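## Task

Find the black stapler on a desk and place it inside the tote near the door, fully within its rim. The robot must not tip over or finish leaning, and the stapler must stay in the tote on its own, not because the robot is holding it there.

## Robot and tools

Robot: a simulated Hello Robot Stretch 3 with a single arm. It has a two-wheeled base (0.33 m long, 0.34 m wide), a lift that rides up a mast, and a telescoping arm that reaches out to the robot's RIGHT side. The base cannot slide sideways, so moving the gripper forward or back means driving the base. Turning in place pivots about the point between the wheels, 0.05 m behind the front edge. With the arm in and the wrist folded, the robot sweeps a 0.28 m radius circle when turning; an unfolded, level gripper reaches past that. Objects may occasionally get nudged by outside forces.

Frames: the base frame has its origin on the floor midway between the drive wheels, x forward, y left, z up. Odometry is the base frame as it was at the scene's start. hand_pose is reported in the base frame, at the point where closed fingertips meet.

Tool execute_actions takes {"actions": [...]}, run in sequence. Each action may hold "robot", "steps" (integer 1 to 450 control steps, 30 per second, default 1) and "until" (stop early once all its conditions hold). An action with only "steps" just waits. "robot" is one command, a list of up to 8 commands run one by one, or {"stop": true}, which brakes everything and clears the queue. A command can contain:
- "base": exactly one of translate_m (metres, a relative drive from where the base is when this command begins, + forward, magnitude at most 1) or rotate_rad (radians, relative turn, + is counter-clockwise/left, magnitude at most 3.2).
- "joints": absolute targets by name; unnamed joints keep their goals. Ranges: lift_m 0 to 1.1 (arm height); arm_m 0 to 0.52 (extension); wrist_yaw_rad -1.345 to 4.42 (0 along the arm, positive toward the front, 3.0 folded over the base); wrist_pitch_rad -1.57 to 0.451 (0 level, negative tips fingers down); wrist_roll_rad -2.911 to 2.911; gripper_m -0.089 to 0.179 (larger is wider; actual fingertip gap is 0.007 m less when nearly shut, 0.025 m less when fully open, zero below 0.007); head_pan_rad -3.953 to 1.73 (0 forward, + left, -1.57 faces along the arm); head_tilt_rad -1.53 to 0.419 (negative looks down).
- "contact_limits": {"arm_m": effort percent 1 to 100}, the effort at which that arm motion halts; it lasts until the next arm command.
- In lists, {"pause_s": s} waits up to 15 s.
A new command overrides at once; an older queue's remainder is dropped. Any out-of-range value or invalid action rejects the whole call. Typical wait-for-completion pattern: "steps": 450, "until": {"robot": {"status": "ended"}}. Other conditions compare fields such as lift_m, arm_m_status, base_status, queue or queue_left, e.g. [">", 0.3] or ["!=", "moving"]. "any" in place of "robot" ends when any one motion finishes.

Tool zoom_image: {"camera": one of head_camera, nav_camera, wrist_camera, "region": [x0, y0, x1, y1]} in image pixels from top-left, max 504x504. head_camera and nav_camera are on the head and follow pan/tilt; wrist_camera is on the gripper. Calibration data (intrinsics, T_world_to_cam in the base frame) are supplied and are slightly imprecise, more so for the wrist camera.

Tool finished_scene: {"scene": number} ends the current scene irreversibly after the robot keeps executing its last command; its result reports success and gives the next task. Make sure all motion has ended first.

Results: base_status shows progress in brackets (distance done of goal). joint_goals, joint_status (moving, done, off_target, contact_stop, time_out, stopped, not_commanded, torque_fault), measured_speeds, and a line with refusals, queue (idle/running/done/dropped/stopped) and queue_left. Lines starting refused:, dropped: or replaced: explain rejected goals, abandoned queue items, or how a prior motion ended. robot.on_its_own appears when the robot changed a goal itself, a joint is slack or switched off, a motor shows unusual effort at rest, or base_tilt has drifted 3 degrees or more from its start. Also reported: lidar_m (12 ranges in 30-degree sectors, 1st straight ahead, counter-clockwise, plane 0.17 m above the floor, sees legs not tabletops), wrist_depth_mm and head_depth_mm (7x7 median depths), base_odometry, turned_by_wheels/turned_by_imu, base_tilt in degrees, and motor_effort in percent with peak in brackets (biased and noisy). Each successful call returns one image per camera.

Gripping: command gripper_m smaller than the object's width to grasp (lower means firmer); to let go, open at least 0.02 beyond where contact began. Readings and "done" do not confirm a grasp; check images. Overly tight squeezes get reduced by a stall guard.

Speed: the base moves fast (0.30 m/s, 1.9 rad/s) only when stowed: lift_m under 0.30, arm_m under 0.03, wrist_yaw_rad over 2.54; otherwise 0.10 m/s and 0.63 rad/s.

Safety: fold or unfold the wrist only with lift_m between 0.32 and 0.95, wrist_pitch_rad -0.4 and roll near 0; once folded the lift may drop to 0.25. With yaw below -0.4 keep pitch at -0.5 or lower. Arm or lift pressing something firm triggers contact_stop and goes slack until re-commanded. Pushing with the gripper high (over about 0.45 m), pushing again after a contact_stop, driving while gripping or pushing something fixed, or snagging furniture (especially reversing) can tip the robot. If tilt appears, back out in small steps, free the gripper, and lower lift_m to about 0.2 if it stays leaning. Wrist servos overloaded for seconds switch off for 10 s. Avoid drops, slams and hard shoves, and do not finish with the robot supporting the object.

Each tool is called by a JSON object that holds its "fn" and its "kwargs".

## Session

{"fn": "execute_actions", "kwargs": {"actions": []}}

{"fn": "execute_actions", "kwargs": {"actions": [{"robot":{"joints":{"head_pan_rad":-1.57,"head_tilt_rad":-0.5}},"steps":99,"until":{"robot":{"status":"ended"}}}]}}

{"fn": "execute_actions", "kwargs": {"actions": [{"robot":{"joints":{"head_pan_rad":-3.2}},"steps":99,"until":{"robot":{"status":"ended"}}}]}}

{"fn": "execute_actions", "kwargs": {"actions": [{"robot":{"joints":{"head_pan_rad":1.5}},"steps":199,"until":{"robot":{"status":"ended"}}}]}}

Scene clock: 0.00 s.
robot.base_odometry: x=+0.000 y=+0.000 heading=+0.000 (m, m, rad; robot's odometry frame)
robot.turned_by_wheels: +0.000 (rad since the last result)
robot.turned_by_imu: +0.000 (rad since the last result)
robot.base_tilt: forward=+0.5 right=-0.1 (deg)
robot.lidar_m: 0.98 1.00 1.26 1.77 1.81 0.81 0.75 0.76 0.96 1.67 1.61 1.07
robot.head_depth_mm: 938 946 953 961 969 978 989 / 930 937 940 953 965 967 975 / 921 930 942 943 954 958 969 / 914 917 931 931 941 958 958 / 908 912 920 929 931 942 951 / 895 906 910 922 924 932 942 / 875 879 887 914 922 931 937
robot.base_status: not_commanded
robot.joint_positions: lift_m=+0.564 arm_m=-0.002 wrist_yaw_rad=+2.826 wrist_pitch_rad=-0.405 wrist_roll_rad=-0.001 gripper_m=+0.037 head_pan_rad=+0.001 head_tilt_rad=-0.001
robot.joint_goals: lift_m=+0.564 arm_m=-0.002 wrist_yaw_rad=+2.826 wrist_pitch_rad=-0.405 wrist_roll_rad=-0.001 gripper_m=+0.037 head_pan_rad=+0.001 head_tilt_rad=-0.001
robot.joint_status: lift_m=not_commanded arm_m=not_commanded wrist_yaw_rad=not_commanded wrist_pitch_rad=not_commanded wrist_roll_rad=not_commanded gripper_m=not_commanded head_pan_rad=not_commanded head_tilt_rad=not_commanded
robot.measured_speeds: translate_m=+0.000 rotate_rad=+0.000 lift_m=+0.000 arm_m=+0.000 wrist_yaw_rad=+0.000 wrist_pitch_rad=+0.000 wrist_roll_rad=+0.000 head_pan_rad=+0.000 head_tilt_rad=+0.000
robot: refusals=0 queue=idle queue_left=0
robot.motor_effort: left_wheel=+1 right_wheel=-1 lift_m=+19 arm_m=-2 wrist_yaw_rad=+0 wrist_pitch_rad=+6 wrist_roll_rad=+0 gripper_m=+0 head_pan_rad=-1 head_tilt_rad=+2 (%)
robot.hand_pose: x=+0.0489 y=+0.0724 z=+0.5801 quat_wxyz=(+0.250, +0.706, +0.032, +0.662) (m; robot's base frame)
robot.wrist_depth_mm: - - - - - 949 744 / - - - - - 970 756 / - - - - - - 813 / - - - - - - 807 / 933 - - - - - 838 / 809 - 843 813 861 848 826 / 707 - 705 723 714 706 726
pictures: head_camera (sideways: a quarter turn clockwise sets it upright), nav_camera (sideways: a quarter turn counterclockwise sets it upright), wrist_camera
Images, in order (width x height): head_camera 896x504, nav_camera 672x504, wrist_camera 644x364.

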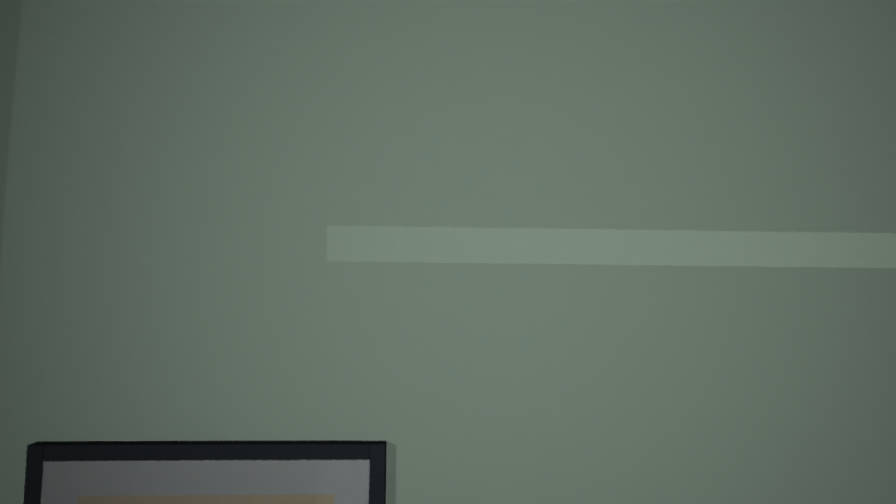

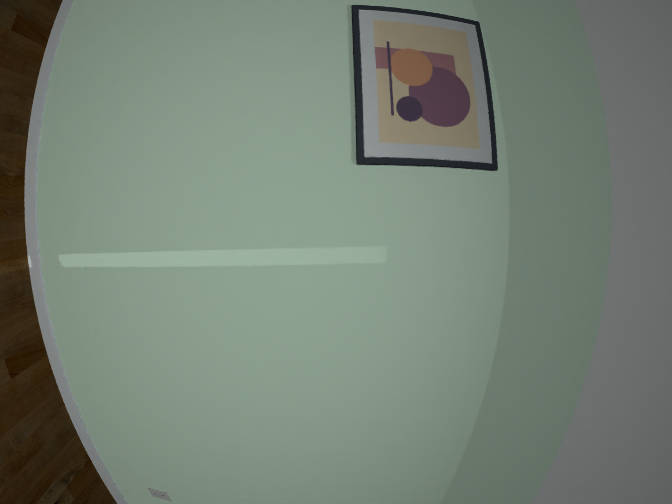

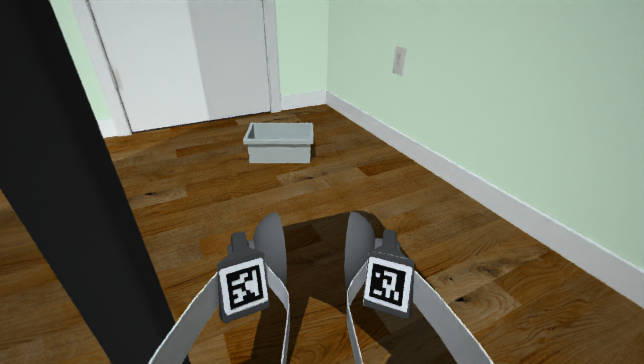

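Scene clock: 1.40 s.
robot.base_odometry: x=+0.000 y=+0.000 heading=+0.000 (m, m, rad; robot's odometry frame)
robot.turned_by_wheels: +0.000 (rad since the last result)
robot.turned_by_imu: +0.000 (rad since the last result)
robot.base_tilt: forward=+0.6 right=-0.1 (deg)
robot.lidar_m: 0.99 1.00 1.26 1.77 1.82 0.81 0.75 0.76 0.95 1.67 1.61 1.06
robot.head_depth_mm: 1708 1821 1938 1976 1859 1557 1311 / 1684 1844 2060 2219 1915 1541 1310 / 1676 1758 1969 2160 1920 1557 1310 / 1676 1770 1897 2143 1926 1550 1311 / 1662 1736 1855 2087 1943 1561 1307 / 1653 1740 1870 2061 1930 1553 1317 / 1640 1719 1828 2027 1914 1563 1321
robot.base_status: not_commanded
robot.joint_positions: lift_m=+0.564 arm_m=-0.002 wrist_yaw_rad=+2.826 wrist_pitch_rad=-0.405 wrist_roll_rad=-0.001 gripper_m=+0.037 head_pan_rad=-1.563 head_tilt_rad=-0.493
robot.joint_goals: lift_m=+0.564 arm_m=-0.002 wrist_yaw_rad=+2.826 wrist_pitch_rad=-0.405 wrist_roll_rad=-0.001 gripper_m=+0.037 head_pan_rad=-1.570 head_tilt_rad=-0.500
robot.joint_status: lift_m=not_commanded arm_m=not_commanded wrist_yaw_rad=not_commanded wrist_pitch_rad=not_commanded wrist_roll_rad=not_commanded gripper_m=not_commanded head_pan_rad=done head_tilt_rad=done
robot.measured_speeds: translate_m=+0.000 rotate_rad=+0.000 lift_m=+0.000 arm_m=+0.000 wrist_yaw_rad=+0.000 wrist_pitch_rad=+0.000 wrist_roll_rad=+0.000 head_pan_rad=+0.000 head_tilt_rad=+0.000
robot: refusals=0 queue=done queue_left=0
robot.motor_effort: left_wheel=+1(1) right_wheel=-1(0) lift_m=+19(19) arm_m=-2(1) wrist_yaw_rad=+0(0) wrist_pitch_rad=+7(6) wrist_roll_rad=+0(0) gripper_m=+1(1) head_pan_rad=-3(28) head_tilt_rad=-3(27) (%)
robot.hand_pose: x=+0.0489 y=+0.0724 z=+0.5801 quat_wxyz=(+0.250, +0.706, +0.032, +0.662) (m; robot's base frame)
robot.wrist_depth_mm: - - - - - 939 736 / - - - - - 958 769 / - - - - - - 791 / - - - - - - 796 / 923 - - - - - 849 / 811 - 835 820 849 834 814 / 697 - 714 707 711 720 720
pictures: head_camera (sideways: a quarter turn clockwise sets it upright), nav_camera (sideways: a quarter turn counterclockwise sets it upright), wrist_camera
camera_calibration (this result's frames):
head_camera: T_world_to_cam=[[-0.010398, 0.519917, -0.854154, 1.13343], [0.99939, 0.0338907, 0.00846302, -0.00829465], [0.033348, -0.853544, -0.519952, 0.635877], [0, 0, 0, 1]] pos_world=[-0.0011302, -0.0462603, 1.29882]
nav_camera: T_world_to_cam=[[-0.0272991, -0.438626, 0.898255, -1.12855], [-0.999624, 0.00959195, -0.025696, 0.0908419], [0.00265493, -0.898618, -0.438723, 0.526138], [0, 0, 0, 1]] pos_world=[0.0586024, -0.0230871, 1.24689]
wrist_camera: T_world_to_cam=[[0.939485, -0.34195, 0.0209469, -0.0381157], [-0.164804, -0.504699, -0.847419, 0.569305], [0.300347, 0.792685, -0.530512, 0.401734], [0, 0, 0, 1]] pos_world=[0.00897344, -0.0441546, 0.696362]
Images, in order (width x height): head_camera 896x504, nav_camera 672x504, wrist_camera 644x364.

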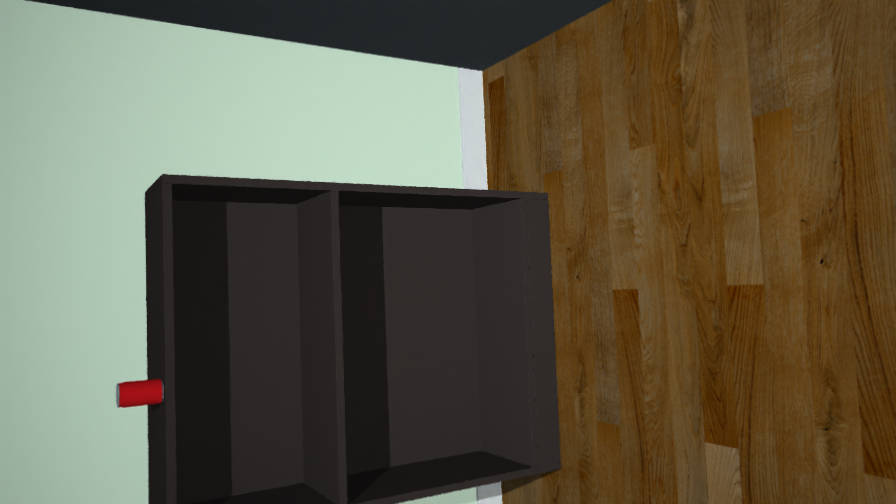

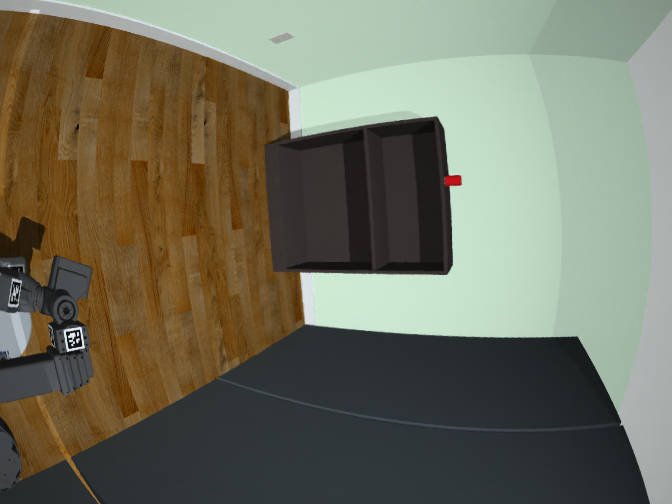

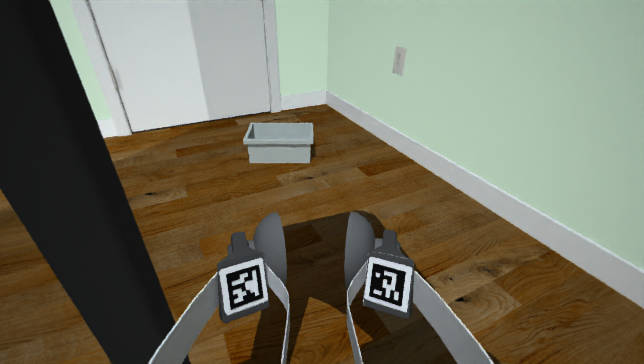

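Scene clock: 2.80 s.
robot.base_odometry: x=+0.000 y=+0.000 heading=+0.000 (m, m, rad; robot's odometry frame)
robot.turned_by_wheels: +0.000 (rad since the last result)
robot.turned_by_imu: +0.000 (rad since the last result)
robot.base_tilt: forward=+0.6 right=-0.1 (deg)
robot.lidar_m: 0.98 1.00 1.26 1.77 1.82 0.81 0.75 0.76 0.95 1.67 1.60 1.06
robot.head_depth_mm: 647 708 782 871 978 1117 1252 / 642 698 765 853 960 1098 1243 / 634 688 756 836 942 1073 1225 / 626 682 743 826 928 1051 1216 / 617 671 735 813 914 1038 1194 / 609 664 726 817 912 1024 1185 / 615 668 725 789 875 994 1138
robot.base_status: not_commanded
robot.joint_positions: lift_m=+0.564 arm_m=-0.002 wrist_yaw_rad=+2.826 wrist_pitch_rad=-0.405 wrist_roll_rad=-0.001 gripper_m=+0.037 head_pan_rad=-3.193 head_tilt_rad=-0.494
robot.joint_goals: lift_m=+0.564 arm_m=-0.002 wrist_yaw_rad=+2.826 wrist_pitch_rad=-0.405 wrist_roll_rad=-0.001 gripper_m=+0.037 head_pan_rad=-3.200 head_tilt_rad=-0.500
robot.joint_status: lift_m=not_commanded arm_m=not_commanded wrist_yaw_rad=not_commanded wrist_pitch_rad=not_commanded wrist_roll_rad=not_commanded gripper_m=not_commanded head_pan_rad=done head_tilt_rad=done
robot.measured_speeds: translate_m=+0.000 rotate_rad=+0.000 lift_m=+0.000 arm_m=+0.000 wrist_yaw_rad=+0.000 wrist_pitch_rad=+0.000 wrist_roll_rad=+0.000 head_pan_rad=+0.000 head_tilt_rad=+0.000
robot: refusals=0 queue=done queue_left=0
robot.motor_effort: left_wheel=+1(1) right_wheel=-1(1) lift_m=+19(19) arm_m=-2(2) wrist_yaw_rad=+0(0) wrist_pitch_rad=+6(6) wrist_roll_rad=+0(0) gripper_m=+1(1) head_pan_rad=-3(29) head_tilt_rad=-2(3) (%)
robot.hand_pose: x=+0.0489 y=+0.0724 z=+0.5801 quat_wxyz=(+0.250, +0.706, +0.032, +0.662) (m; robot's base frame)
robot.wrist_depth_mm: - - - - - 944 765 / - - - - - 952 768 / - - - - - - 794 / - - - - - - 831 / 941 - - - - - 842 / 808 - 830 813 869 835 819 / 699 - 702 706 705 722 724
pictures: head_camera (sideways: a quarter turn clockwise sets it upright), nav_camera (sideways: a quarter turn counterclockwise sets it upright), wrist_camera
camera_calibration (this result's frames):
head_camera: T_world_to_cam=[[0.519774, -0.0203899, -0.85406, 1.13008], [-0.0253008, -0.999644, 0.00846766, -0.00205005], [-0.853929, 0.0172072, -0.520105, 0.641488], [0, 0, 0, 1]] pos_world=[-0.0396509, 0.00995459, 1.29881]
nav_camera: T_world_to_cam=[[-0.436403, 0.0532116, 0.898176, -1.12596], [0.0687243, 0.997305, -0.0256929, 0.0843209], [-0.897123, 0.050514, -0.438884, 0.531836], [0, 0, 0, 1]] pos_world=[-0.0200432, -0.0510449, 1.24689]
wrist_camera: T_world_to_cam=[[0.939484, -0.341951, 0.0209471, -0.0381159], [-0.164804, -0.504699, -0.847419, 0.569305], [0.300347, 0.792684, -0.530512, 0.401734], [0, 0, 0, 1]] pos_world=[0.00897347, -0.0441546, 0.696362]
Images, in order (width x height): head_camera 896x504, nav_camera 672x504, wrist_camera 644x364.

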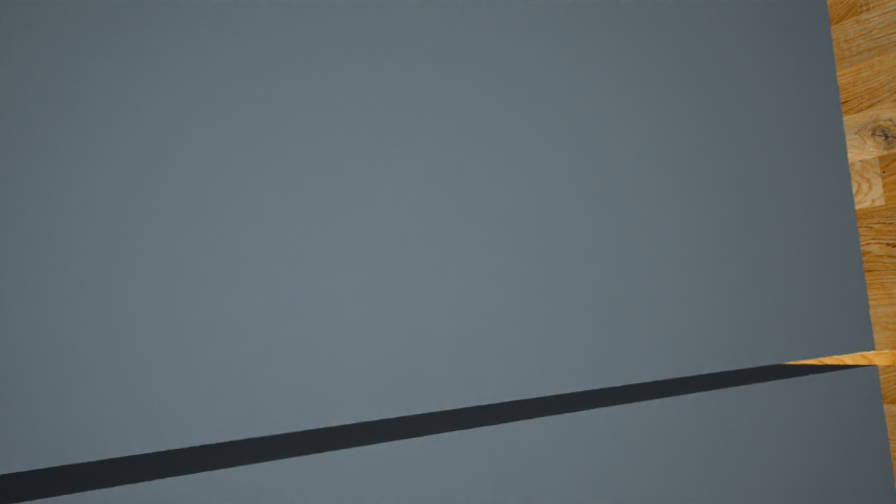

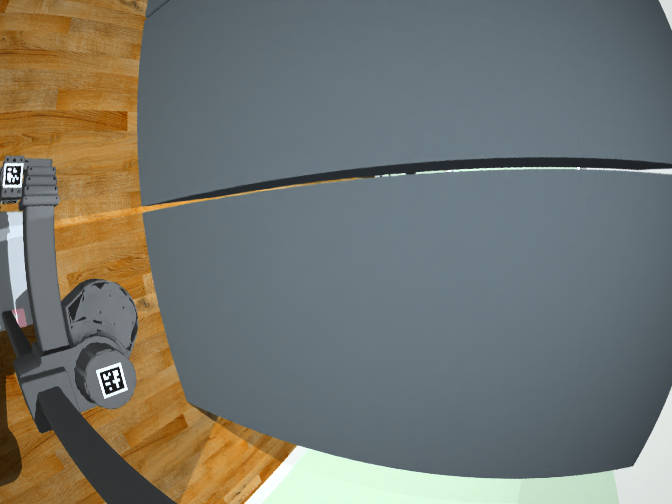

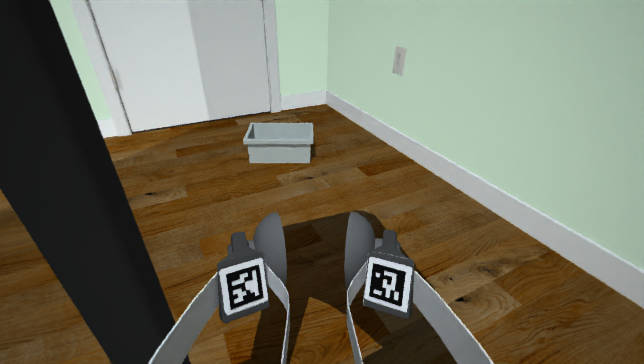

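Scene clock: 5.67 s.
robot.base_odometry: x=+0.000 y=+0.000 heading=+0.000 (m, m, rad; robot's odometry frame)
robot.turned_by_wheels: +0.000 (rad since the last result)
robot.turned_by_imu: -0.001 (rad since the last result)
robot.base_tilt: forward=+0.5 right=-0.1 (deg)
robot.lidar_m: 0.99 1.00 1.26 1.78 1.82 0.81 0.75 0.76 0.95 1.67 1.60 1.07
robot.head_depth_mm: 1610 1759 1946 2075 1919 1552 1305 / 1563 1734 1896 2137 1914 1551 1314 / 1541 1671 1858 2051 1911 1574 1316 / 1521 1649 1819 2023 1911 1570 1312 / 1498 1641 1783 1978 1916 1571 1313 / 1488 1615 1766 1926 1934 1560 1298 / 1467 1590 1740 1921 1923 1560 1309
robot.base_status: not_commanded
robot.joint_positions: lift_m=+0.564 arm_m=-0.002 wrist_yaw_rad=+2.826 wrist_pitch_rad=-0.405 wrist_roll_rad=-0.001 gripper_m=+0.037 head_pan_rad=+1.493 head_tilt_rad=-0.494
robot.joint_goals: lift_m=+0.564 arm_m=-0.002 wrist_yaw_rad=+2.826 wrist_pitch_rad=-0.405 wrist_roll_rad=-0.001 gripper_m=+0.037 head_pan_rad=+1.500 head_tilt_rad=-0.500
robot.joint_status: lift_m=not_commanded arm_m=not_commanded wrist_yaw_rad=not_commanded wrist_pitch_rad=not_commanded wrist_roll_rad=not_commanded gripper_m=not_commanded head_pan_rad=done head_tilt_rad=done
robot.measured_speeds: translate_m=+0.000 rotate_rad=+0.000 lift_m=+0.000 arm_m=+0.000 wrist_yaw_rad=+0.000 wrist_pitch_rad=+0.000 wrist_roll_rad=+0.000 head_pan_rad=+0.000 head_tilt_rad=+0.000
robot: refusals=0 queue=done queue_left=0
robot.motor_effort: left_wheel=+1(1) right_wheel=-1(1) lift_m=+19(19) arm_m=-1(2) wrist_yaw_rad=+0(0) wrist_pitch_rad=+7(6) wrist_roll_rad=+0(0) gripper_m=-1(0) head_pan_rad=+2(27) head_tilt_rad=-3(3) (%)
robot.hand_pose: x=+0.0489 y=+0.0724 z=+0.5801 quat_wxyz=(+0.250, +0.706, +0.032, +0.662) (m; robot's base frame)
robot.wrist_depth_mm: - - - - - 909 737 / - - - - - 941 777 / - - - - - - 794 / - - - - - - 821 / 936 - - - - - 844 / 815 - 842 843 845 832 801 / 696 - 714 697 695 723 704
pictures: head_camera (sideways: a quarter turn clockwise sets it upright), nav_camera (sideways: a quarter turn counterclockwise sets it upright), wrist_camera
camera_calibration (this result's frames):
head_camera: T_world_to_cam=[[-0.0343456, -0.519039, -0.85406, 1.13346], [-0.998604, 0.052146, 0.00846766, 0.00388712], [0.0401408, 0.853159, -0.520105, 0.636034], [0, 0, 0, 1]] pos_world=[0.0172801, 0.045467, 1.29881]
nav_camera: T_world_to_cam=[[0.0649159, 0.434816, 0.898176, -1.12901], [0.995099, -0.0954909, -0.0256929, 0.0786699], [0.074596, 0.895442, -0.438884, 0.525909], [0, 0, 0, 1]] pos_world=[-0.0442241, 0.027505, 1.24689]
wrist_camera: T_world_to_cam=[[0.939485, -0.34195, 0.020947, -0.0381158], [-0.164804, -0.504699, -0.847419, 0.569305], [0.300347, 0.792685, -0.530512, 0.401734], [0, 0, 0, 1]] pos_world=[0.00897345, -0.0441546, 0.696363]
Images, in order (width x height): head_camera 896x504, nav_camera 672x504, wrist_camera 644x364.

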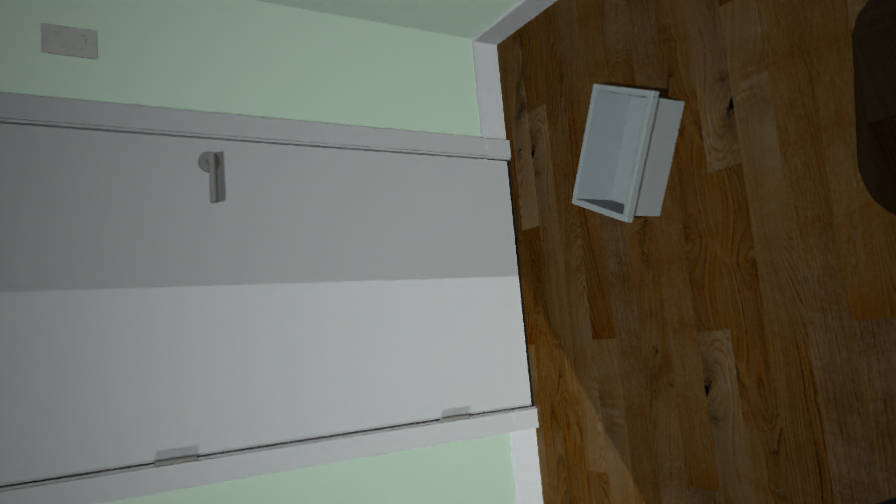

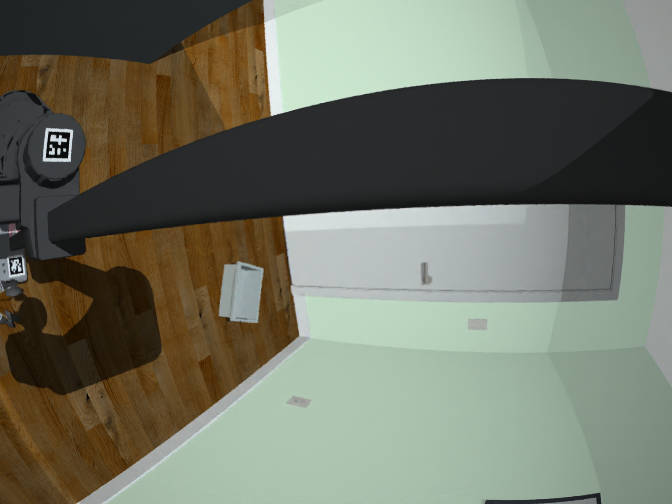

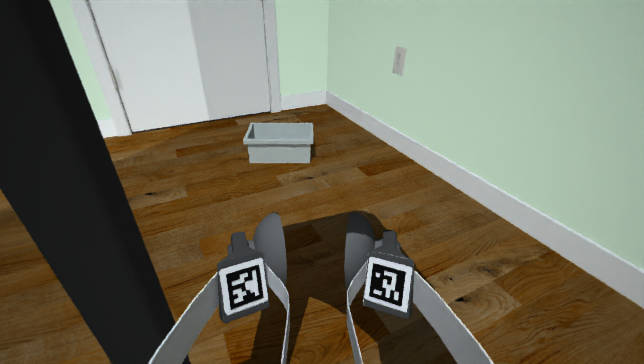

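{"fn": "execute_actions", "kwargs": {"actions": [{"robot":[{"joints":{"lift_m":0.28,"head_pan_rad":0.6}},{"base":{"rotate_rad":2.05}},{"base":{"translate_m":1}},{"base":{"translate_m":0.35}},{"base":{"rotate_rad":1.2}},{"base":{"translate_m":0.4}}],"steps":450,"until":{"robot":{"status":"ended"}}},{"steps":450,"until":{"robot":{"status":"ended"}}}]}}

Scene clock: 25.03 s.
robot.base_odometry: x=-1.020 y=+1.155 heading=-3.033 (m, m, rad; robot's odometry frame)
robot.turned_by_wheels: +3.250 (rad since the last result)
robot.turned_by_imu: +3.173 (rad since the last result)
robot.base_tilt: forward=+0.6 right=-0.1 (deg)
robot.lidar_m: 1.81 2.83 0.46 0.44 0.45 1.93 1.84 0.76 0.55 0.52 0.53 0.72
robot.head_depth_mm: 2560 2752 2936 2505 1915 1542 1305 / 2713 2927 3037 2485 1929 1559 1306 / 2882 3040 3216 2479 1902 1546 1309 / 3014 2892 3263 2489 1913 1553 1300 / 3189 3480 3632 2511 1917 1549 1316 / 3438 3821 3571 2500 1920 1519 851 / 3380 3771 3389 563 598 649 710
robot.base_status: done (translate_m +0.4000 of +0.4000)
robot.joint_positions: lift_m=+0.280 arm_m=-0.002 wrist_yaw_rad=+2.826 wrist_pitch_rad=-0.405 wrist_roll_rad=-0.001 gripper_m=+0.037 head_pan_rad=+0.607 head_tilt_rad=-0.495
robot.joint_goals: lift_m=+0.280 arm_m=-0.002 wrist_yaw_rad=+2.826 wrist_pitch_rad=-0.405 wrist_roll_rad=-0.001 gripper_m=+0.037 head_pan_rad=+0.600 head_tilt_rad=-0.500
robot.joint_status: lift_m=done arm_m=not_commanded wrist_yaw_rad=not_commanded wrist_pitch_rad=not_commanded wrist_roll_rad=not_commanded gripper_m=not_commanded head_pan_rad=done head_tilt_rad=done
robot.measured_speeds: translate_m=+0.000 rotate_rad=+0.000 lift_m=+0.000 arm_m=+0.000 wrist_yaw_rad=+0.000 wrist_pitch_rad=+0.000 wrist_roll_rad=+0.000 head_pan_rad=+0.000 head_tilt_rad=+0.000
robot: refusals=0 queue=done queue_left=0
robot.motor_effort: left_wheel=+0(7) right_wheel=+2(10) lift_m=+17(19) arm_m=-2(2) wrist_yaw_rad=+0(0) wrist_pitch_rad=+7(7) wrist_roll_rad=+0(1) gripper_m=+0(0) head_pan_rad=-3(29) head_tilt_rad=-2(2) (%)
robot.hand_pose: x=+0.0489 y=+0.0722 z=+0.2956 quat_wxyz=(+0.250, +0.706, +0.032, +0.662) (m; robot's base frame)
robot.wrist_depth_mm: 377 382 425 468 - - - / - 410 453 501 - - - / - 448 492 547 947 - - / - 496 535 612 752 754 744 / - 533 562 598 608 602 604 / 490 - - 487 518 493 506 / 430 - - 424 422 430 428
pictures: head_camera (sideways: a quarter turn clockwise sets it upright), nav_camera (sideways: a quarter turn counterclockwise sets it upright), wrist_camera
camera_calibration (this result's frames):
head_camera: T_world_to_cam=[[-0.424443, -0.302313, -0.853496, 1.1351], [-0.591401, 0.806333, 0.00849571, 0.00136667], [0.685633, 0.508364, -0.521031, 0.633301], [0, 0, 0, 1]] pos_world=[0.0483811, 0.0201059, 1.29876]
nav_camera: T_world_to_cam=[[0.3786, 0.225381, 0.8977, -1.13031], [0.555601, -0.831053, -0.0256737, 0.0813259], [0.74025, 0.508483, -0.439859, 0.523116], [0, 0, 0, 1]] pos_world=[-0.0044874, 0.0563396, 1.24686]
wrist_camera: T_world_to_cam=[[0.939488, -0.341939, 0.0209667, -0.0321777], [-0.164964, -0.505185, -0.847098, 0.328098], [0.300248, 0.79238, -0.531023, 0.251068], [0, 0, 0, 1]] pos_world=[0.00897227, -0.0441938, 0.411929]
Images, in order (width x height): head_camera 896x504, nav_camera 672x504, wrist_camera 644x364.

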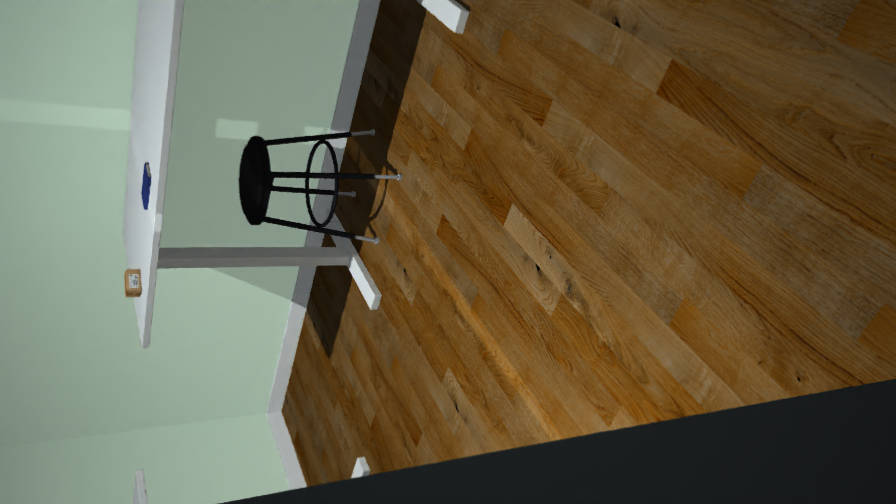

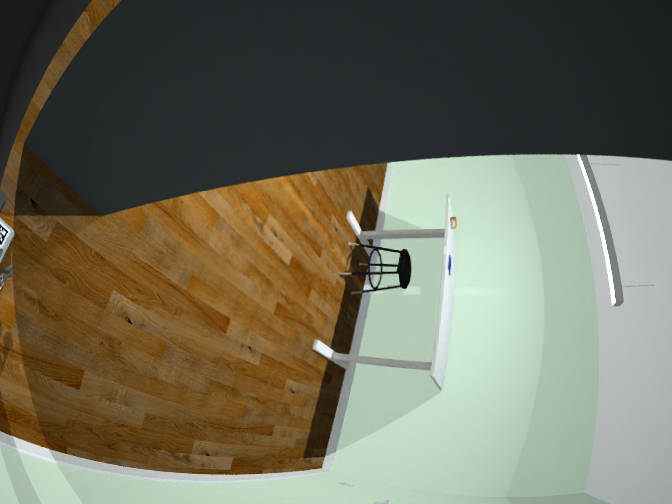

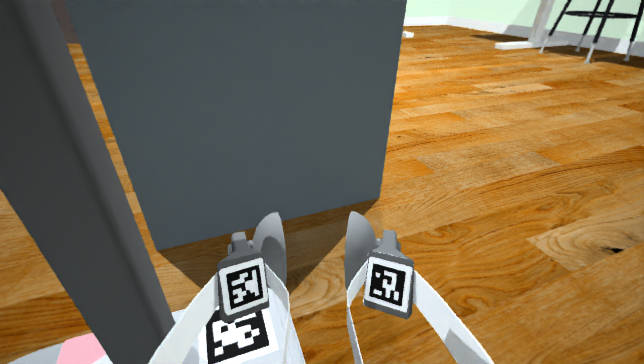

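{"fn": "execute_actions", "kwargs": {"actions": [{"robot":[{"joints":{"head_pan_rad":0},"base":{"rotate_rad":0.3}},{"base":{"translate_m":0.85}},{"base":{"rotate_rad":1.2}},{"base":{"translate_m":1}}],"steps":450,"until":{"robot":{"status":"ended"}}}]}}

Scene clock: 38.50 s.
robot.base_odometry: x=-1.763 y=-0.182 heading=-1.534 (m, m, rad; robot's odometry frame)
robot.turned_by_wheels: +1.500 (rad since the last result)
robot.turned_by_imu: +1.465 (rad since the last result)
robot.base_tilt: forward=+0.5 right=-0.1 (deg)
robot.lidar_m: 2.03 1.19 1.11 0.59 1.04 0.93 1.73 1.75 1.68 1.69 1.47 1.83
robot.head_depth_mm: 1751 1714 2087 2276 1920 1547 1305 / 1744 1733 2082 2276 1907 1552 1298 / 1730 1678 2099 2263 1908 1540 1306 / 1725 1749 2055 2253 1912 1556 1307 / 1718 1762 2044 2217 1918 1555 1317 / 1683 1769 1990 2162 1871 1554 1300 / 1690 1773 1993 2168 1920 1544 1298
robot.base_status: done (translate_m +1.0000 of +1.0000)
robot.joint_positions: lift_m=+0.280 arm_m=-0.002 wrist_yaw_rad=+2.826 wrist_pitch_rad=-0.406 wrist_roll_rad=-0.001 gripper_m=+0.037 head_pan_rad=+0.007 head_tilt_rad=-0.495
robot.joint_goals: lift_m=+0.280 arm_m=-0.002 wrist_yaw_rad=+2.826 wrist_pitch_rad=-0.406 wrist_roll_rad=-0.001 gripper_m=+0.037 head_pan_rad=+0.000 head_tilt_rad=-0.500
robot.joint_status: lift_m=done arm_m=not_commanded wrist_yaw_rad=not_commanded wrist_pitch_rad=not_commanded wrist_roll_rad=not_commanded gripper_m=not_commanded head_pan_rad=done head_tilt_rad=done
robot.measured_speeds: translate_m=+0.000 rotate_rad=+0.000 lift_m=+0.000 arm_m=+0.000 wrist_yaw_rad=+0.000 wrist_pitch_rad=+0.000 wrist_roll_rad=+0.000 head_pan_rad=+0.000 head_tilt_rad=+0.000
robot: refusals=0 queue=done queue_left=0
robot.motor_effort: left_wheel=+0(6) right_wheel=+3(9) lift_m=+17(17) arm_m=-2(2) wrist_yaw_rad=+0(0) wrist_pitch_rad=+7(6) wrist_roll_rad=+0(0) gripper_m=+0(0) head_pan_rad=-4(26) head_tilt_rad=-2(2) (%)
robot.hand_pose: x=+0.0489 y=+0.0722 z=+0.2956 quat_wxyz=(+0.250, +0.706, +0.032, +0.662) (m; robot's base frame)
robot.wrist_depth_mm: 777 835 582 - - - - / - 890 625 - - - - / - 794 704 800 900 964 - / - 628 676 735 733 766 783 / - 589 614 602 610 601 592 / 488 - - 493 510 500 502 / 427 - - 425 424 422 426
pictures: head_camera (sideways: a quarter turn clockwise sets it upright), nav_camera (sideways: a quarter turn counterclockwise sets it upright), wrist_camera
camera_calibration (this result's frames):
head_camera: T_world_to_cam=[[-0.521179, -0.00984326, -0.85339, 1.13555], [-0.0327953, 0.999426, 0.00850092, -0.00204762], [0.852817, 0.0324177, -0.521203, 0.632505], [0, 0, 0, 1]] pos_world=[0.0523479, -0.00728037, 1.29875]
nav_camera: T_world_to_cam=[[0.439913, -0.0277653, 0.897611, -1.13056], [-0.0107129, -0.999613, -0.0256702, 0.0847758], [0.897977, 0.00167664, -0.44004, 0.52239], [0, 0, 0, 1]] pos_world=[0.0291634, 0.0524767, 1.24686]
wrist_camera: T_world_to_cam=[[0.939488, -0.341939, 0.0209683, -0.0321825], [-0.164976, -0.505222, -0.847074, 0.328076], [0.300241, 0.792357, -0.531062, 0.25109], [0, 0, 0, 1]] pos_world=[0.00897219, -0.0442065, 0.411924]
Images, in order (width x height): head_camera 896x504, nav_camera 672x504, wrist_camera 644x364.

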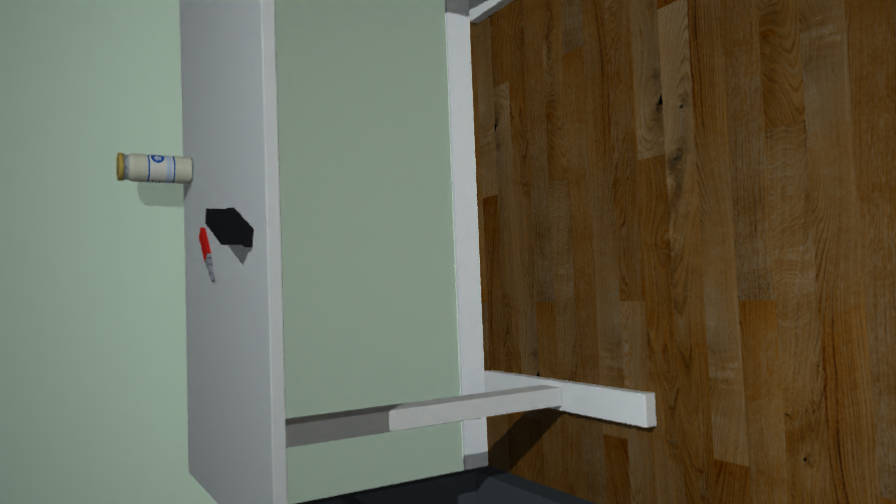

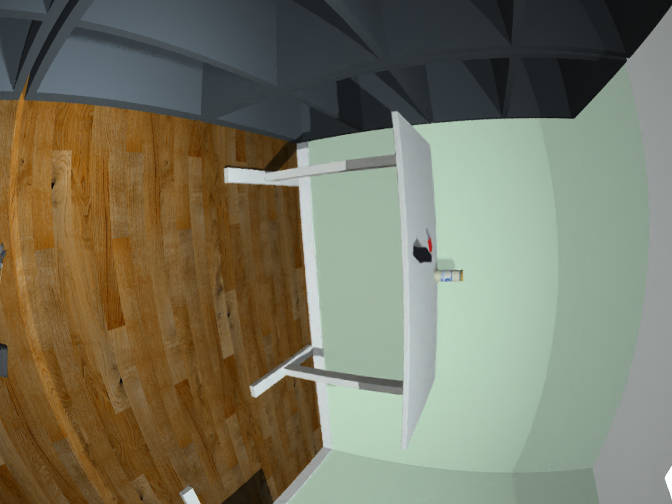

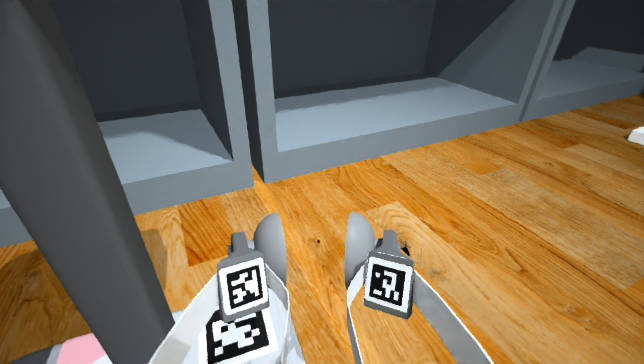

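{"fn": "execute_actions", "kwargs": {"actions": [{"robot":[{"base":{"rotate_rad":0.2}},{"base":{"translate_m":0.75}},{"base":{"rotate_rad":1.2},"joints":{"head_pan_rad":-1.57}},{"joints":{"lift_m":1.09}}],"steps":450,"until":{"robot":{"lift_m":[">",0.4]}}},{"robot":{"joints":{"wrist_yaw_rad":0}},"steps":300,"until":{"robot":{"wrist_yaw_rad":["<",1]}}},{"robot":{"joints":{"wrist_pitch_rad":-0.8,"gripper_m":0.15}},"steps":450,"until":{"robot":{"status":"ended"}}}]}}

Scene clock: 54.40 s.
robot.base_odometry: x=-1.587 y=-0.911 heading=-0.134 (m, m, rad; robot's odometry frame)
robot.turned_by_wheels: +1.400 (rad since the last result)
robot.turned_by_imu: +1.365 (rad since the last result)
robot.base_tilt: forward=+0.6 right=-0.1 (deg)
robot.lidar_m: 0.59 0.97 0.74 1.57 2.48 2.13 1.54 2.06 1.30 1.29 0.86 0.60
robot.head_depth_mm: 1171 - - - - - - / 1142 - - - - - - / 1122 - - - - - - / 1116 1226 985 677 1636 1510 1312 / 1098 1182 980 673 1579 1518 1307 / 1063 1157 982 674 1545 1554 1317 / 1050 1131 984 676 575 1525 1265
robot.base_status: done (rotate_rad +1.1999 of +1.2000)
robot.joint_positions: lift_m=+1.090 arm_m=-0.002 wrist_yaw_rad=+0.002 wrist_pitch_rad=-0.807 wrist_roll_rad=-0.001 gripper_m=+0.150 head_pan_rad=-1.563 head_tilt_rad=-0.495
robot.joint_goals: lift_m=+1.090 arm_m=-0.002 wrist_yaw_rad=+0.000 wrist_pitch_rad=-0.800 wrist_roll_rad=-0.001 gripper_m=+0.150 head_pan_rad=-1.570 head_tilt_rad=-0.500
robot.joint_status: lift_m=done arm_m=not_commanded wrist_yaw_rad=done wrist_pitch_rad=done wrist_roll_rad=not_commanded gripper_m=done head_pan_rad=done head_tilt_rad=done
robot.measured_speeds: translate_m=+0.000 rotate_rad=+0.000 lift_m=+0.000 arm_m=+0.000 wrist_yaw_rad=+0.000 wrist_pitch_rad=+0.000 wrist_roll_rad=+0.000 head_pan_rad=+0.000 head_tilt_rad=+0.000
robot: refusals=0 queue=done queue_left=0
robot.motor_effort: left_wheel=-1(6) right_wheel=+2(9) lift_m=+21(22) arm_m=-2(2) wrist_yaw_rad=-2(3) wrist_pitch_rad=+3(8) wrist_roll_rad=+0(0) gripper_m=+0(83) head_pan_rad=-3(29) head_tilt_rad=-2(2) (%)
robot.hand_pose: x=-0.0213 y=-0.3024 z=+1.0269 quat_wxyz=(+0.651, +0.278, -0.649, -0.277) (m; robot's base frame)
robot.wrist_depth_mm: 391 401 406 399 422 434 449 / 340 343 349 368 383 - - / 303 320 - - - - - / - - - - - - - / - - - - - - - / - - - - - - - / 966 - - - - - -
pictures: head_camera (sideways: a quarter turn clockwise sets it upright), nav_camera (sideways: a quarter turn counterclockwise sets it upright), wrist_camera
camera_calibration (this result's frames):
head_camera: T_world_to_cam=[[-0.010317, 0.521197, -0.853374, 1.13241], [0.999396, 0.0337031, 0.00850173, -0.00834506], [0.0331925, -0.852771, -0.52123, 0.63754], [0, 0, 0, 1]] pos_world=[-0.00113833, -0.0462544, 1.29875]
nav_camera: T_world_to_cam=[[-0.0273653, -0.439966, 0.897598, -1.1277], [-0.999622, 0.00980533, -0.0256696, 0.0908075], [0.00249251, -0.897961, -0.440068, 0.527889], [0, 0, 0, 1]] pos_world=[0.0585977, -0.0230139, 1.24685]
wrist_camera: T_world_to_cam=[[-0.999246, 0.0213514, 0.0324208, -0.052913], [-0.00104074, 0.820123, -0.572187, 0.868686], [-0.0388061, -0.571789, -0.819482, 0.83379], [0, 0, 0, 1]] pos_world=[-0.0196129, -0.234548, 1.18204]
Images, in order (width x height): head_camera 896x504, nav_camera 672x504, wrist_camera 644x364.

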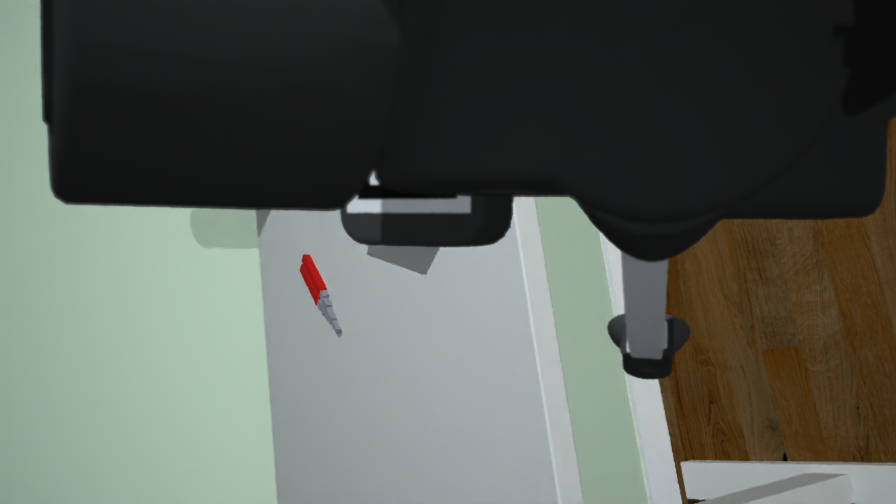

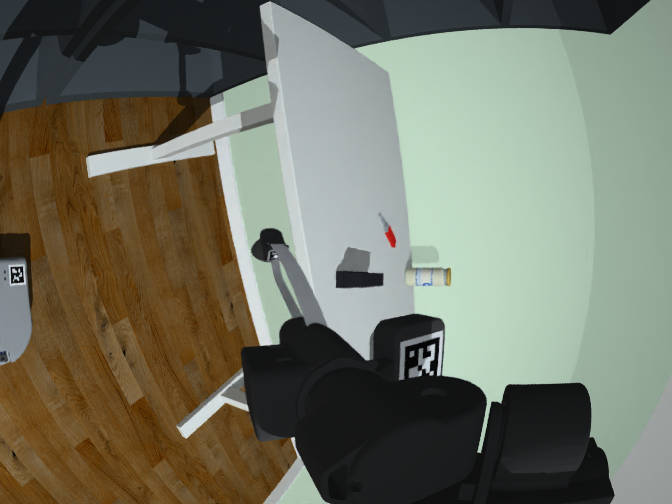

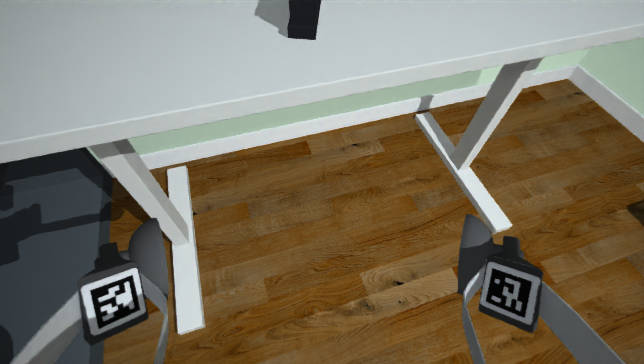

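Desk z≈0.955, near end y≈-0.615.

{"fn": "execute_actions", "kwargs": {"actions": [{"robot":{"joints":{"arm_m":0.38,"lift_m":1.07}},"steps":450,"until":{"robot":{"status":"ended"}}}]}}

Scene clock: 58.50 s.
robot.base_odometry: x=-1.587 y=-0.911 heading=-0.134 (m, m, rad; robot's odometry frame)
robot.turned_by_wheels: +0.000 (rad since the last result)
robot.turned_by_imu: -0.001 (rad since the last result)
robot.base_tilt: forward=+0.6 right=-0.1 (deg)
robot.lidar_m: 0.60 0.96 0.74 1.57 2.47 2.13 1.54 2.06 1.29 1.29 0.86 0.60
robot.head_depth_mm: 1168 1307 969 674 1787 1553 1303 / 1135 - 1005 674 1759 1560 1305 / 1119 - 817 656 1704 1535 1312 / 1117 1221 978 660 1650 1551 1304 / 1094 1185 979 674 1600 1544 1311 / 1070 1152 980 676 1556 1553 1305 / 1043 1137 981 677 577 1508 1245
robot.base_status: done (rotate_rad +1.1999 of +1.2000)
robot.joint_positions: lift_m=+1.070 arm_m=+0.380 wrist_yaw_rad=+0.000 wrist_pitch_rad=-0.808 wrist_roll_rad=-0.001 gripper_m=+0.150 head_pan_rad=-1.563 head_tilt_rad=-0.495
robot.joint_goals: lift_m=+1.070 arm_m=+0.380 wrist_yaw_rad=+0.000 wrist_pitch_rad=-0.800 wrist_roll_rad=-0.001 gripper_m=+0.150 head_pan_rad=-1.570 head_tilt_rad=-0.500
robot.joint_status: lift_m=done arm_m=done wrist_yaw_rad=done wrist_pitch_rad=done wrist_roll_rad=not_commanded gripper_m=done head_pan_rad=done head_tilt_rad=done
robot.measured_speeds: translate_m=+0.000 rotate_rad=+0.000 lift_m=+0.000 arm_m=+0.000 wrist_yaw_rad=+0.000 wrist_pitch_rad=+0.000 wrist_roll_rad=+0.000 head_pan_rad=+0.000 head_tilt_rad=+0.000
robot: refusals=0 queue=done queue_left=0
robot.motor_effort: left_wheel=-1(1) right_wheel=+3(2) lift_m=+17(21) arm_m=+6(8) wrist_yaw_rad=+0(2) wrist_pitch_rad=+4(3) wrist_roll_rad=+0(0) gripper_m=+0(0) head_pan_rad=-3(3) head_tilt_rad=-2(2) (%)
robot.hand_pose: x=-0.0216 y=-0.6842 z=+1.0070 quat_wxyz=(+0.651, +0.278, -0.650, -0.278) (m; robot's base frame)
robot.wrist_depth_mm: 354 364 361 373 382 390 393 / 308 310 313 318 327 329 335 / 271 273 277 280 281 286 290 / 240 242 245 192 250 253 257 / 216 222 221 171 225 233 229 / 197 - 200 155 204 - 209 / - 180 183 141 188 187 191
pictures: head_camera (sideways: a quarter turn clockwise sets it upright), nav_camera (sideways: a quarter turn counterclockwise sets it upright), wrist_camera
camera_calibration (this result's frames):
head_camera: T_world_to_cam=[[-0.0101889, 0.521199, -0.853374, 1.13241], [0.999404, 0.0334575, 0.00850173, -0.00834511], [0.0329829, -0.852779, -0.52123, 0.637541], [0, 0, 0, 1]] pos_world=[-0.0011497, -0.0462526, 1.29875]
nav_camera: T_world_to_cam=[[-0.0274735, -0.439959, 0.897598, -1.12769], [-0.99962, 0.010051, -0.0256696, 0.0908075], [0.00227178, -0.897962, -0.440068, 0.52789], [0, 0, 0, 1]] pos_world=[0.058592, -0.0230268, 1.24685]
wrist_camera: T_world_to_cam=[[-0.999214, 0.0227696, 0.0324415, -0.0433968], [0.000146906, 0.820636, -0.571451, 1.17008], [-0.0396344, -0.570998, -0.819994, 0.600197], [0, 0, 0, 1]] pos_world=[-0.0197462, -0.61651, 1.16221]
Images, in order (width x height): head_camera 896x504, nav_camera 672x504, wrist_camera 644x364.

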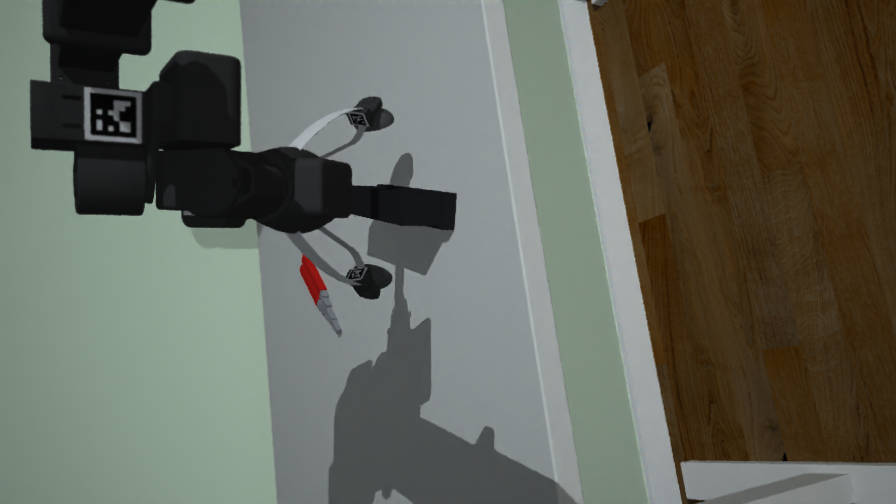

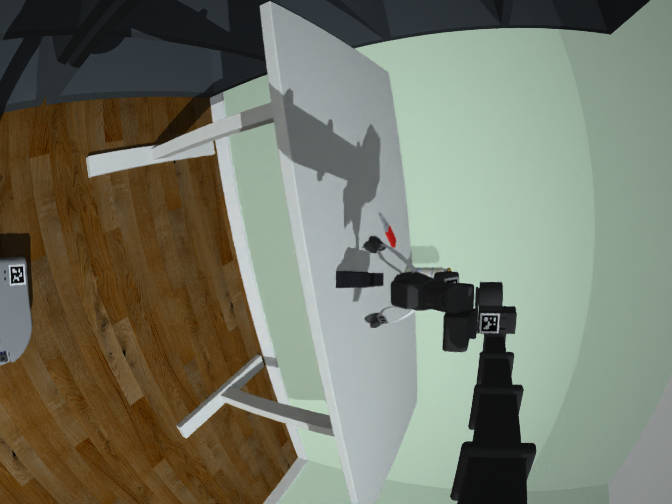

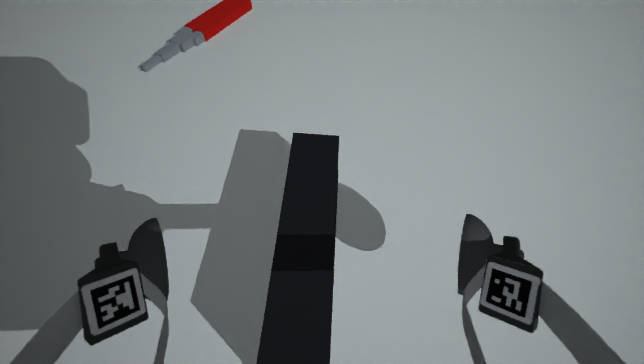

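{"fn": "execute_actions", "kwargs": {"actions": [{"robot":[{"joints":{"lift_m":1.046}},{"joints":{"gripper_m":-0.02}},{"joints":{"lift_m":1.09}}],"steps":450,"until":{"robot":{"status":"ended"}}}]}}

Scene clock: 62.73 s.
robot.base_odometry: x=-1.587 y=-0.911 heading=-0.134 (m, m, rad; robot's odometry frame)
robot.turned_by_wheels: +0.000 (rad since the last result)
robot.turned_by_imu: -0.001 (rad since the last result)
robot.base_tilt: forward=+0.6 right=-0.1 (deg)
robot.lidar_m: 0.60 0.96 0.74 1.57 2.47 2.13 1.54 2.06 1.30 1.29 0.86 0.60
robot.head_depth_mm: 1231 1308 973 673 1788 1549 1315 / - 1311 971 671 1748 1549 1313 / 1118 - 665 645 1738 1550 1309 / 1119 1212 974 675 1672 1561 1314 / 1095 1186 976 677 1603 1561 1305 / 1069 1162 978 677 1560 1557 1307 / 1047 1125 979 677 576 1519 1244
robot.base_status: done (rotate_rad +1.1999 of +1.2000)
robot.joint_positions: lift_m=+1.090 arm_m=+0.380 wrist_yaw_rad=+0.000 wrist_pitch_rad=-0.825 wrist_roll_rad=-0.001 gripper_m=-0.019 head_pan_rad=-1.563 head_tilt_rad=-0.495
robot.joint_goals: lift_m=+1.090 arm_m=+0.380 wrist_yaw_rad=+0.000 wrist_pitch_rad=-0.800 wrist_roll_rad=-0.001 gripper_m=-0.020 head_pan_rad=-1.570 head_tilt_rad=-0.500
robot.joint_status: lift_m=done arm_m=done wrist_yaw_rad=done wrist_pitch_rad=done wrist_roll_rad=not_commanded gripper_m=done head_pan_rad=done head_tilt_rad=done
robot.measured_speeds: translate_m=+0.000 rotate_rad=+0.000 lift_m=+0.000 arm_m=+0.000 wrist_yaw_rad=+0.000 wrist_pitch_rad=+0.000 wrist_roll_rad=+0.000 head_pan_rad=+0.000 head_tilt_rad=+0.000
robot: refusals=0 queue=done queue_left=0
robot.motor_effort: left_wheel=-1(1) right_wheel=+2(2) lift_m=+22(24) arm_m=+5(5) wrist_yaw_rad=-1(1) wrist_pitch_rad=+11(12) wrist_roll_rad=+0(0) gripper_m=-19(94) head_pan_rad=-3(3) head_tilt_rad=-3(2) (%)
robot.hand_pose: x=-0.0215 y=-0.6808 z=+1.0240 quat_wxyz=(+0.648, +0.284, -0.647, -0.283) (m; robot's base frame)
robot.wrist_depth_mm: 372 383 379 397 400 409 413 / 324 327 334 338 344 349 357 / 287 292 294 179 302 308 309 / 257 259 262 156 267 272 275 / 233 234 240 137 248 246 249 / 213 215 220 126 225 223 225 / 196 198 198 115 203 205 207
pictures: head_camera (sideways: a quarter turn clockwise sets it upright), nav_camera (sideways: a quarter turn counterclockwise sets it upright), wrist_camera
camera_calibration (this result's frames):
head_camera: T_world_to_cam=[[-0.010189, 0.521199, -0.853374, 1.13241], [0.999404, 0.0334576, 0.00850173, -0.00834511], [0.032983, -0.852779, -0.52123, 0.637541], [0, 0, 0, 1]] pos_world=[-0.00114969, -0.0462526, 1.29875]
nav_camera: T_world_to_cam=[[-0.0274734, -0.439959, 0.897598, -1.12769], [-0.99962, 0.0100509, -0.0256696, 0.0908075], [0.00227189, -0.897962, -0.440068, 0.52789], [0, 0, 0, 1]] pos_world=[0.058592, -0.0230268, 1.24685]
wrist_camera: T_world_to_cam=[[-0.999222, 0.0218393, 0.032826, -0.0449952], [-0.00016517, 0.830247, -0.557395, 1.16909], [-0.0394269, -0.556967, -0.829598, 0.63548], [0, 0, 0, 1]] pos_world=[-0.0197121, -0.61571, 1.18032]
Images, in order (width x height): head_camera 896x504, nav_camera 672x504, wrist_camera 644x364.

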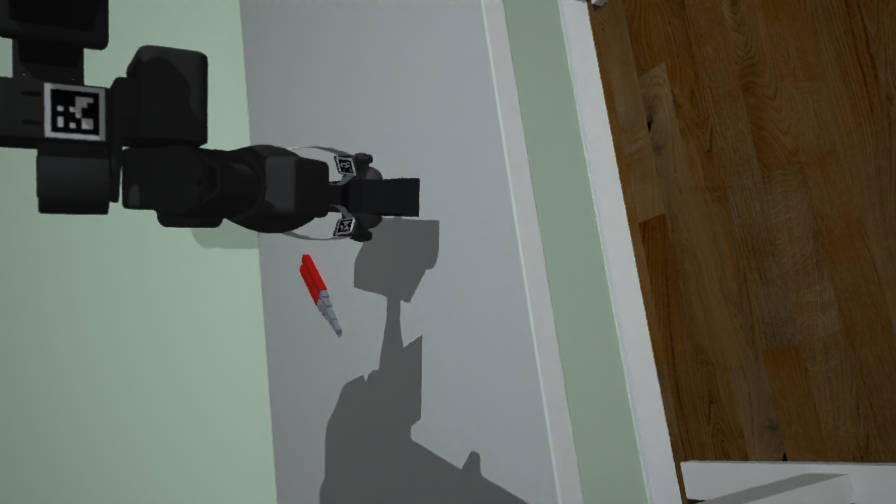

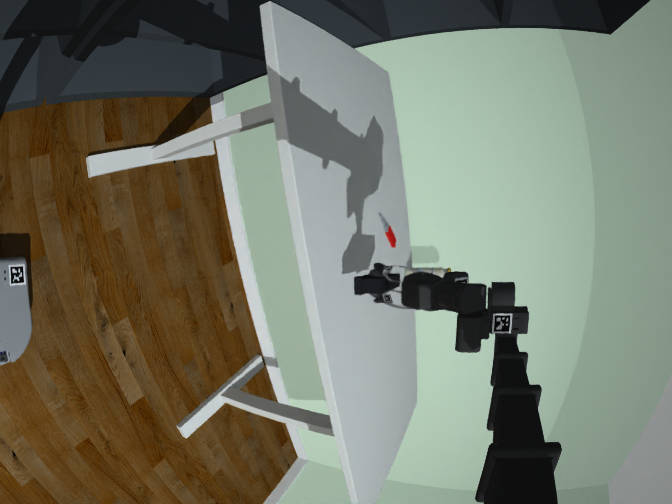

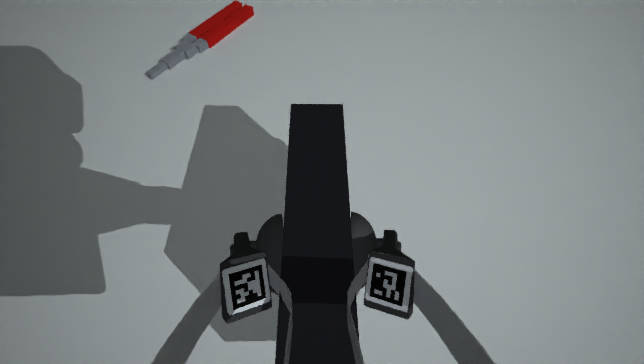

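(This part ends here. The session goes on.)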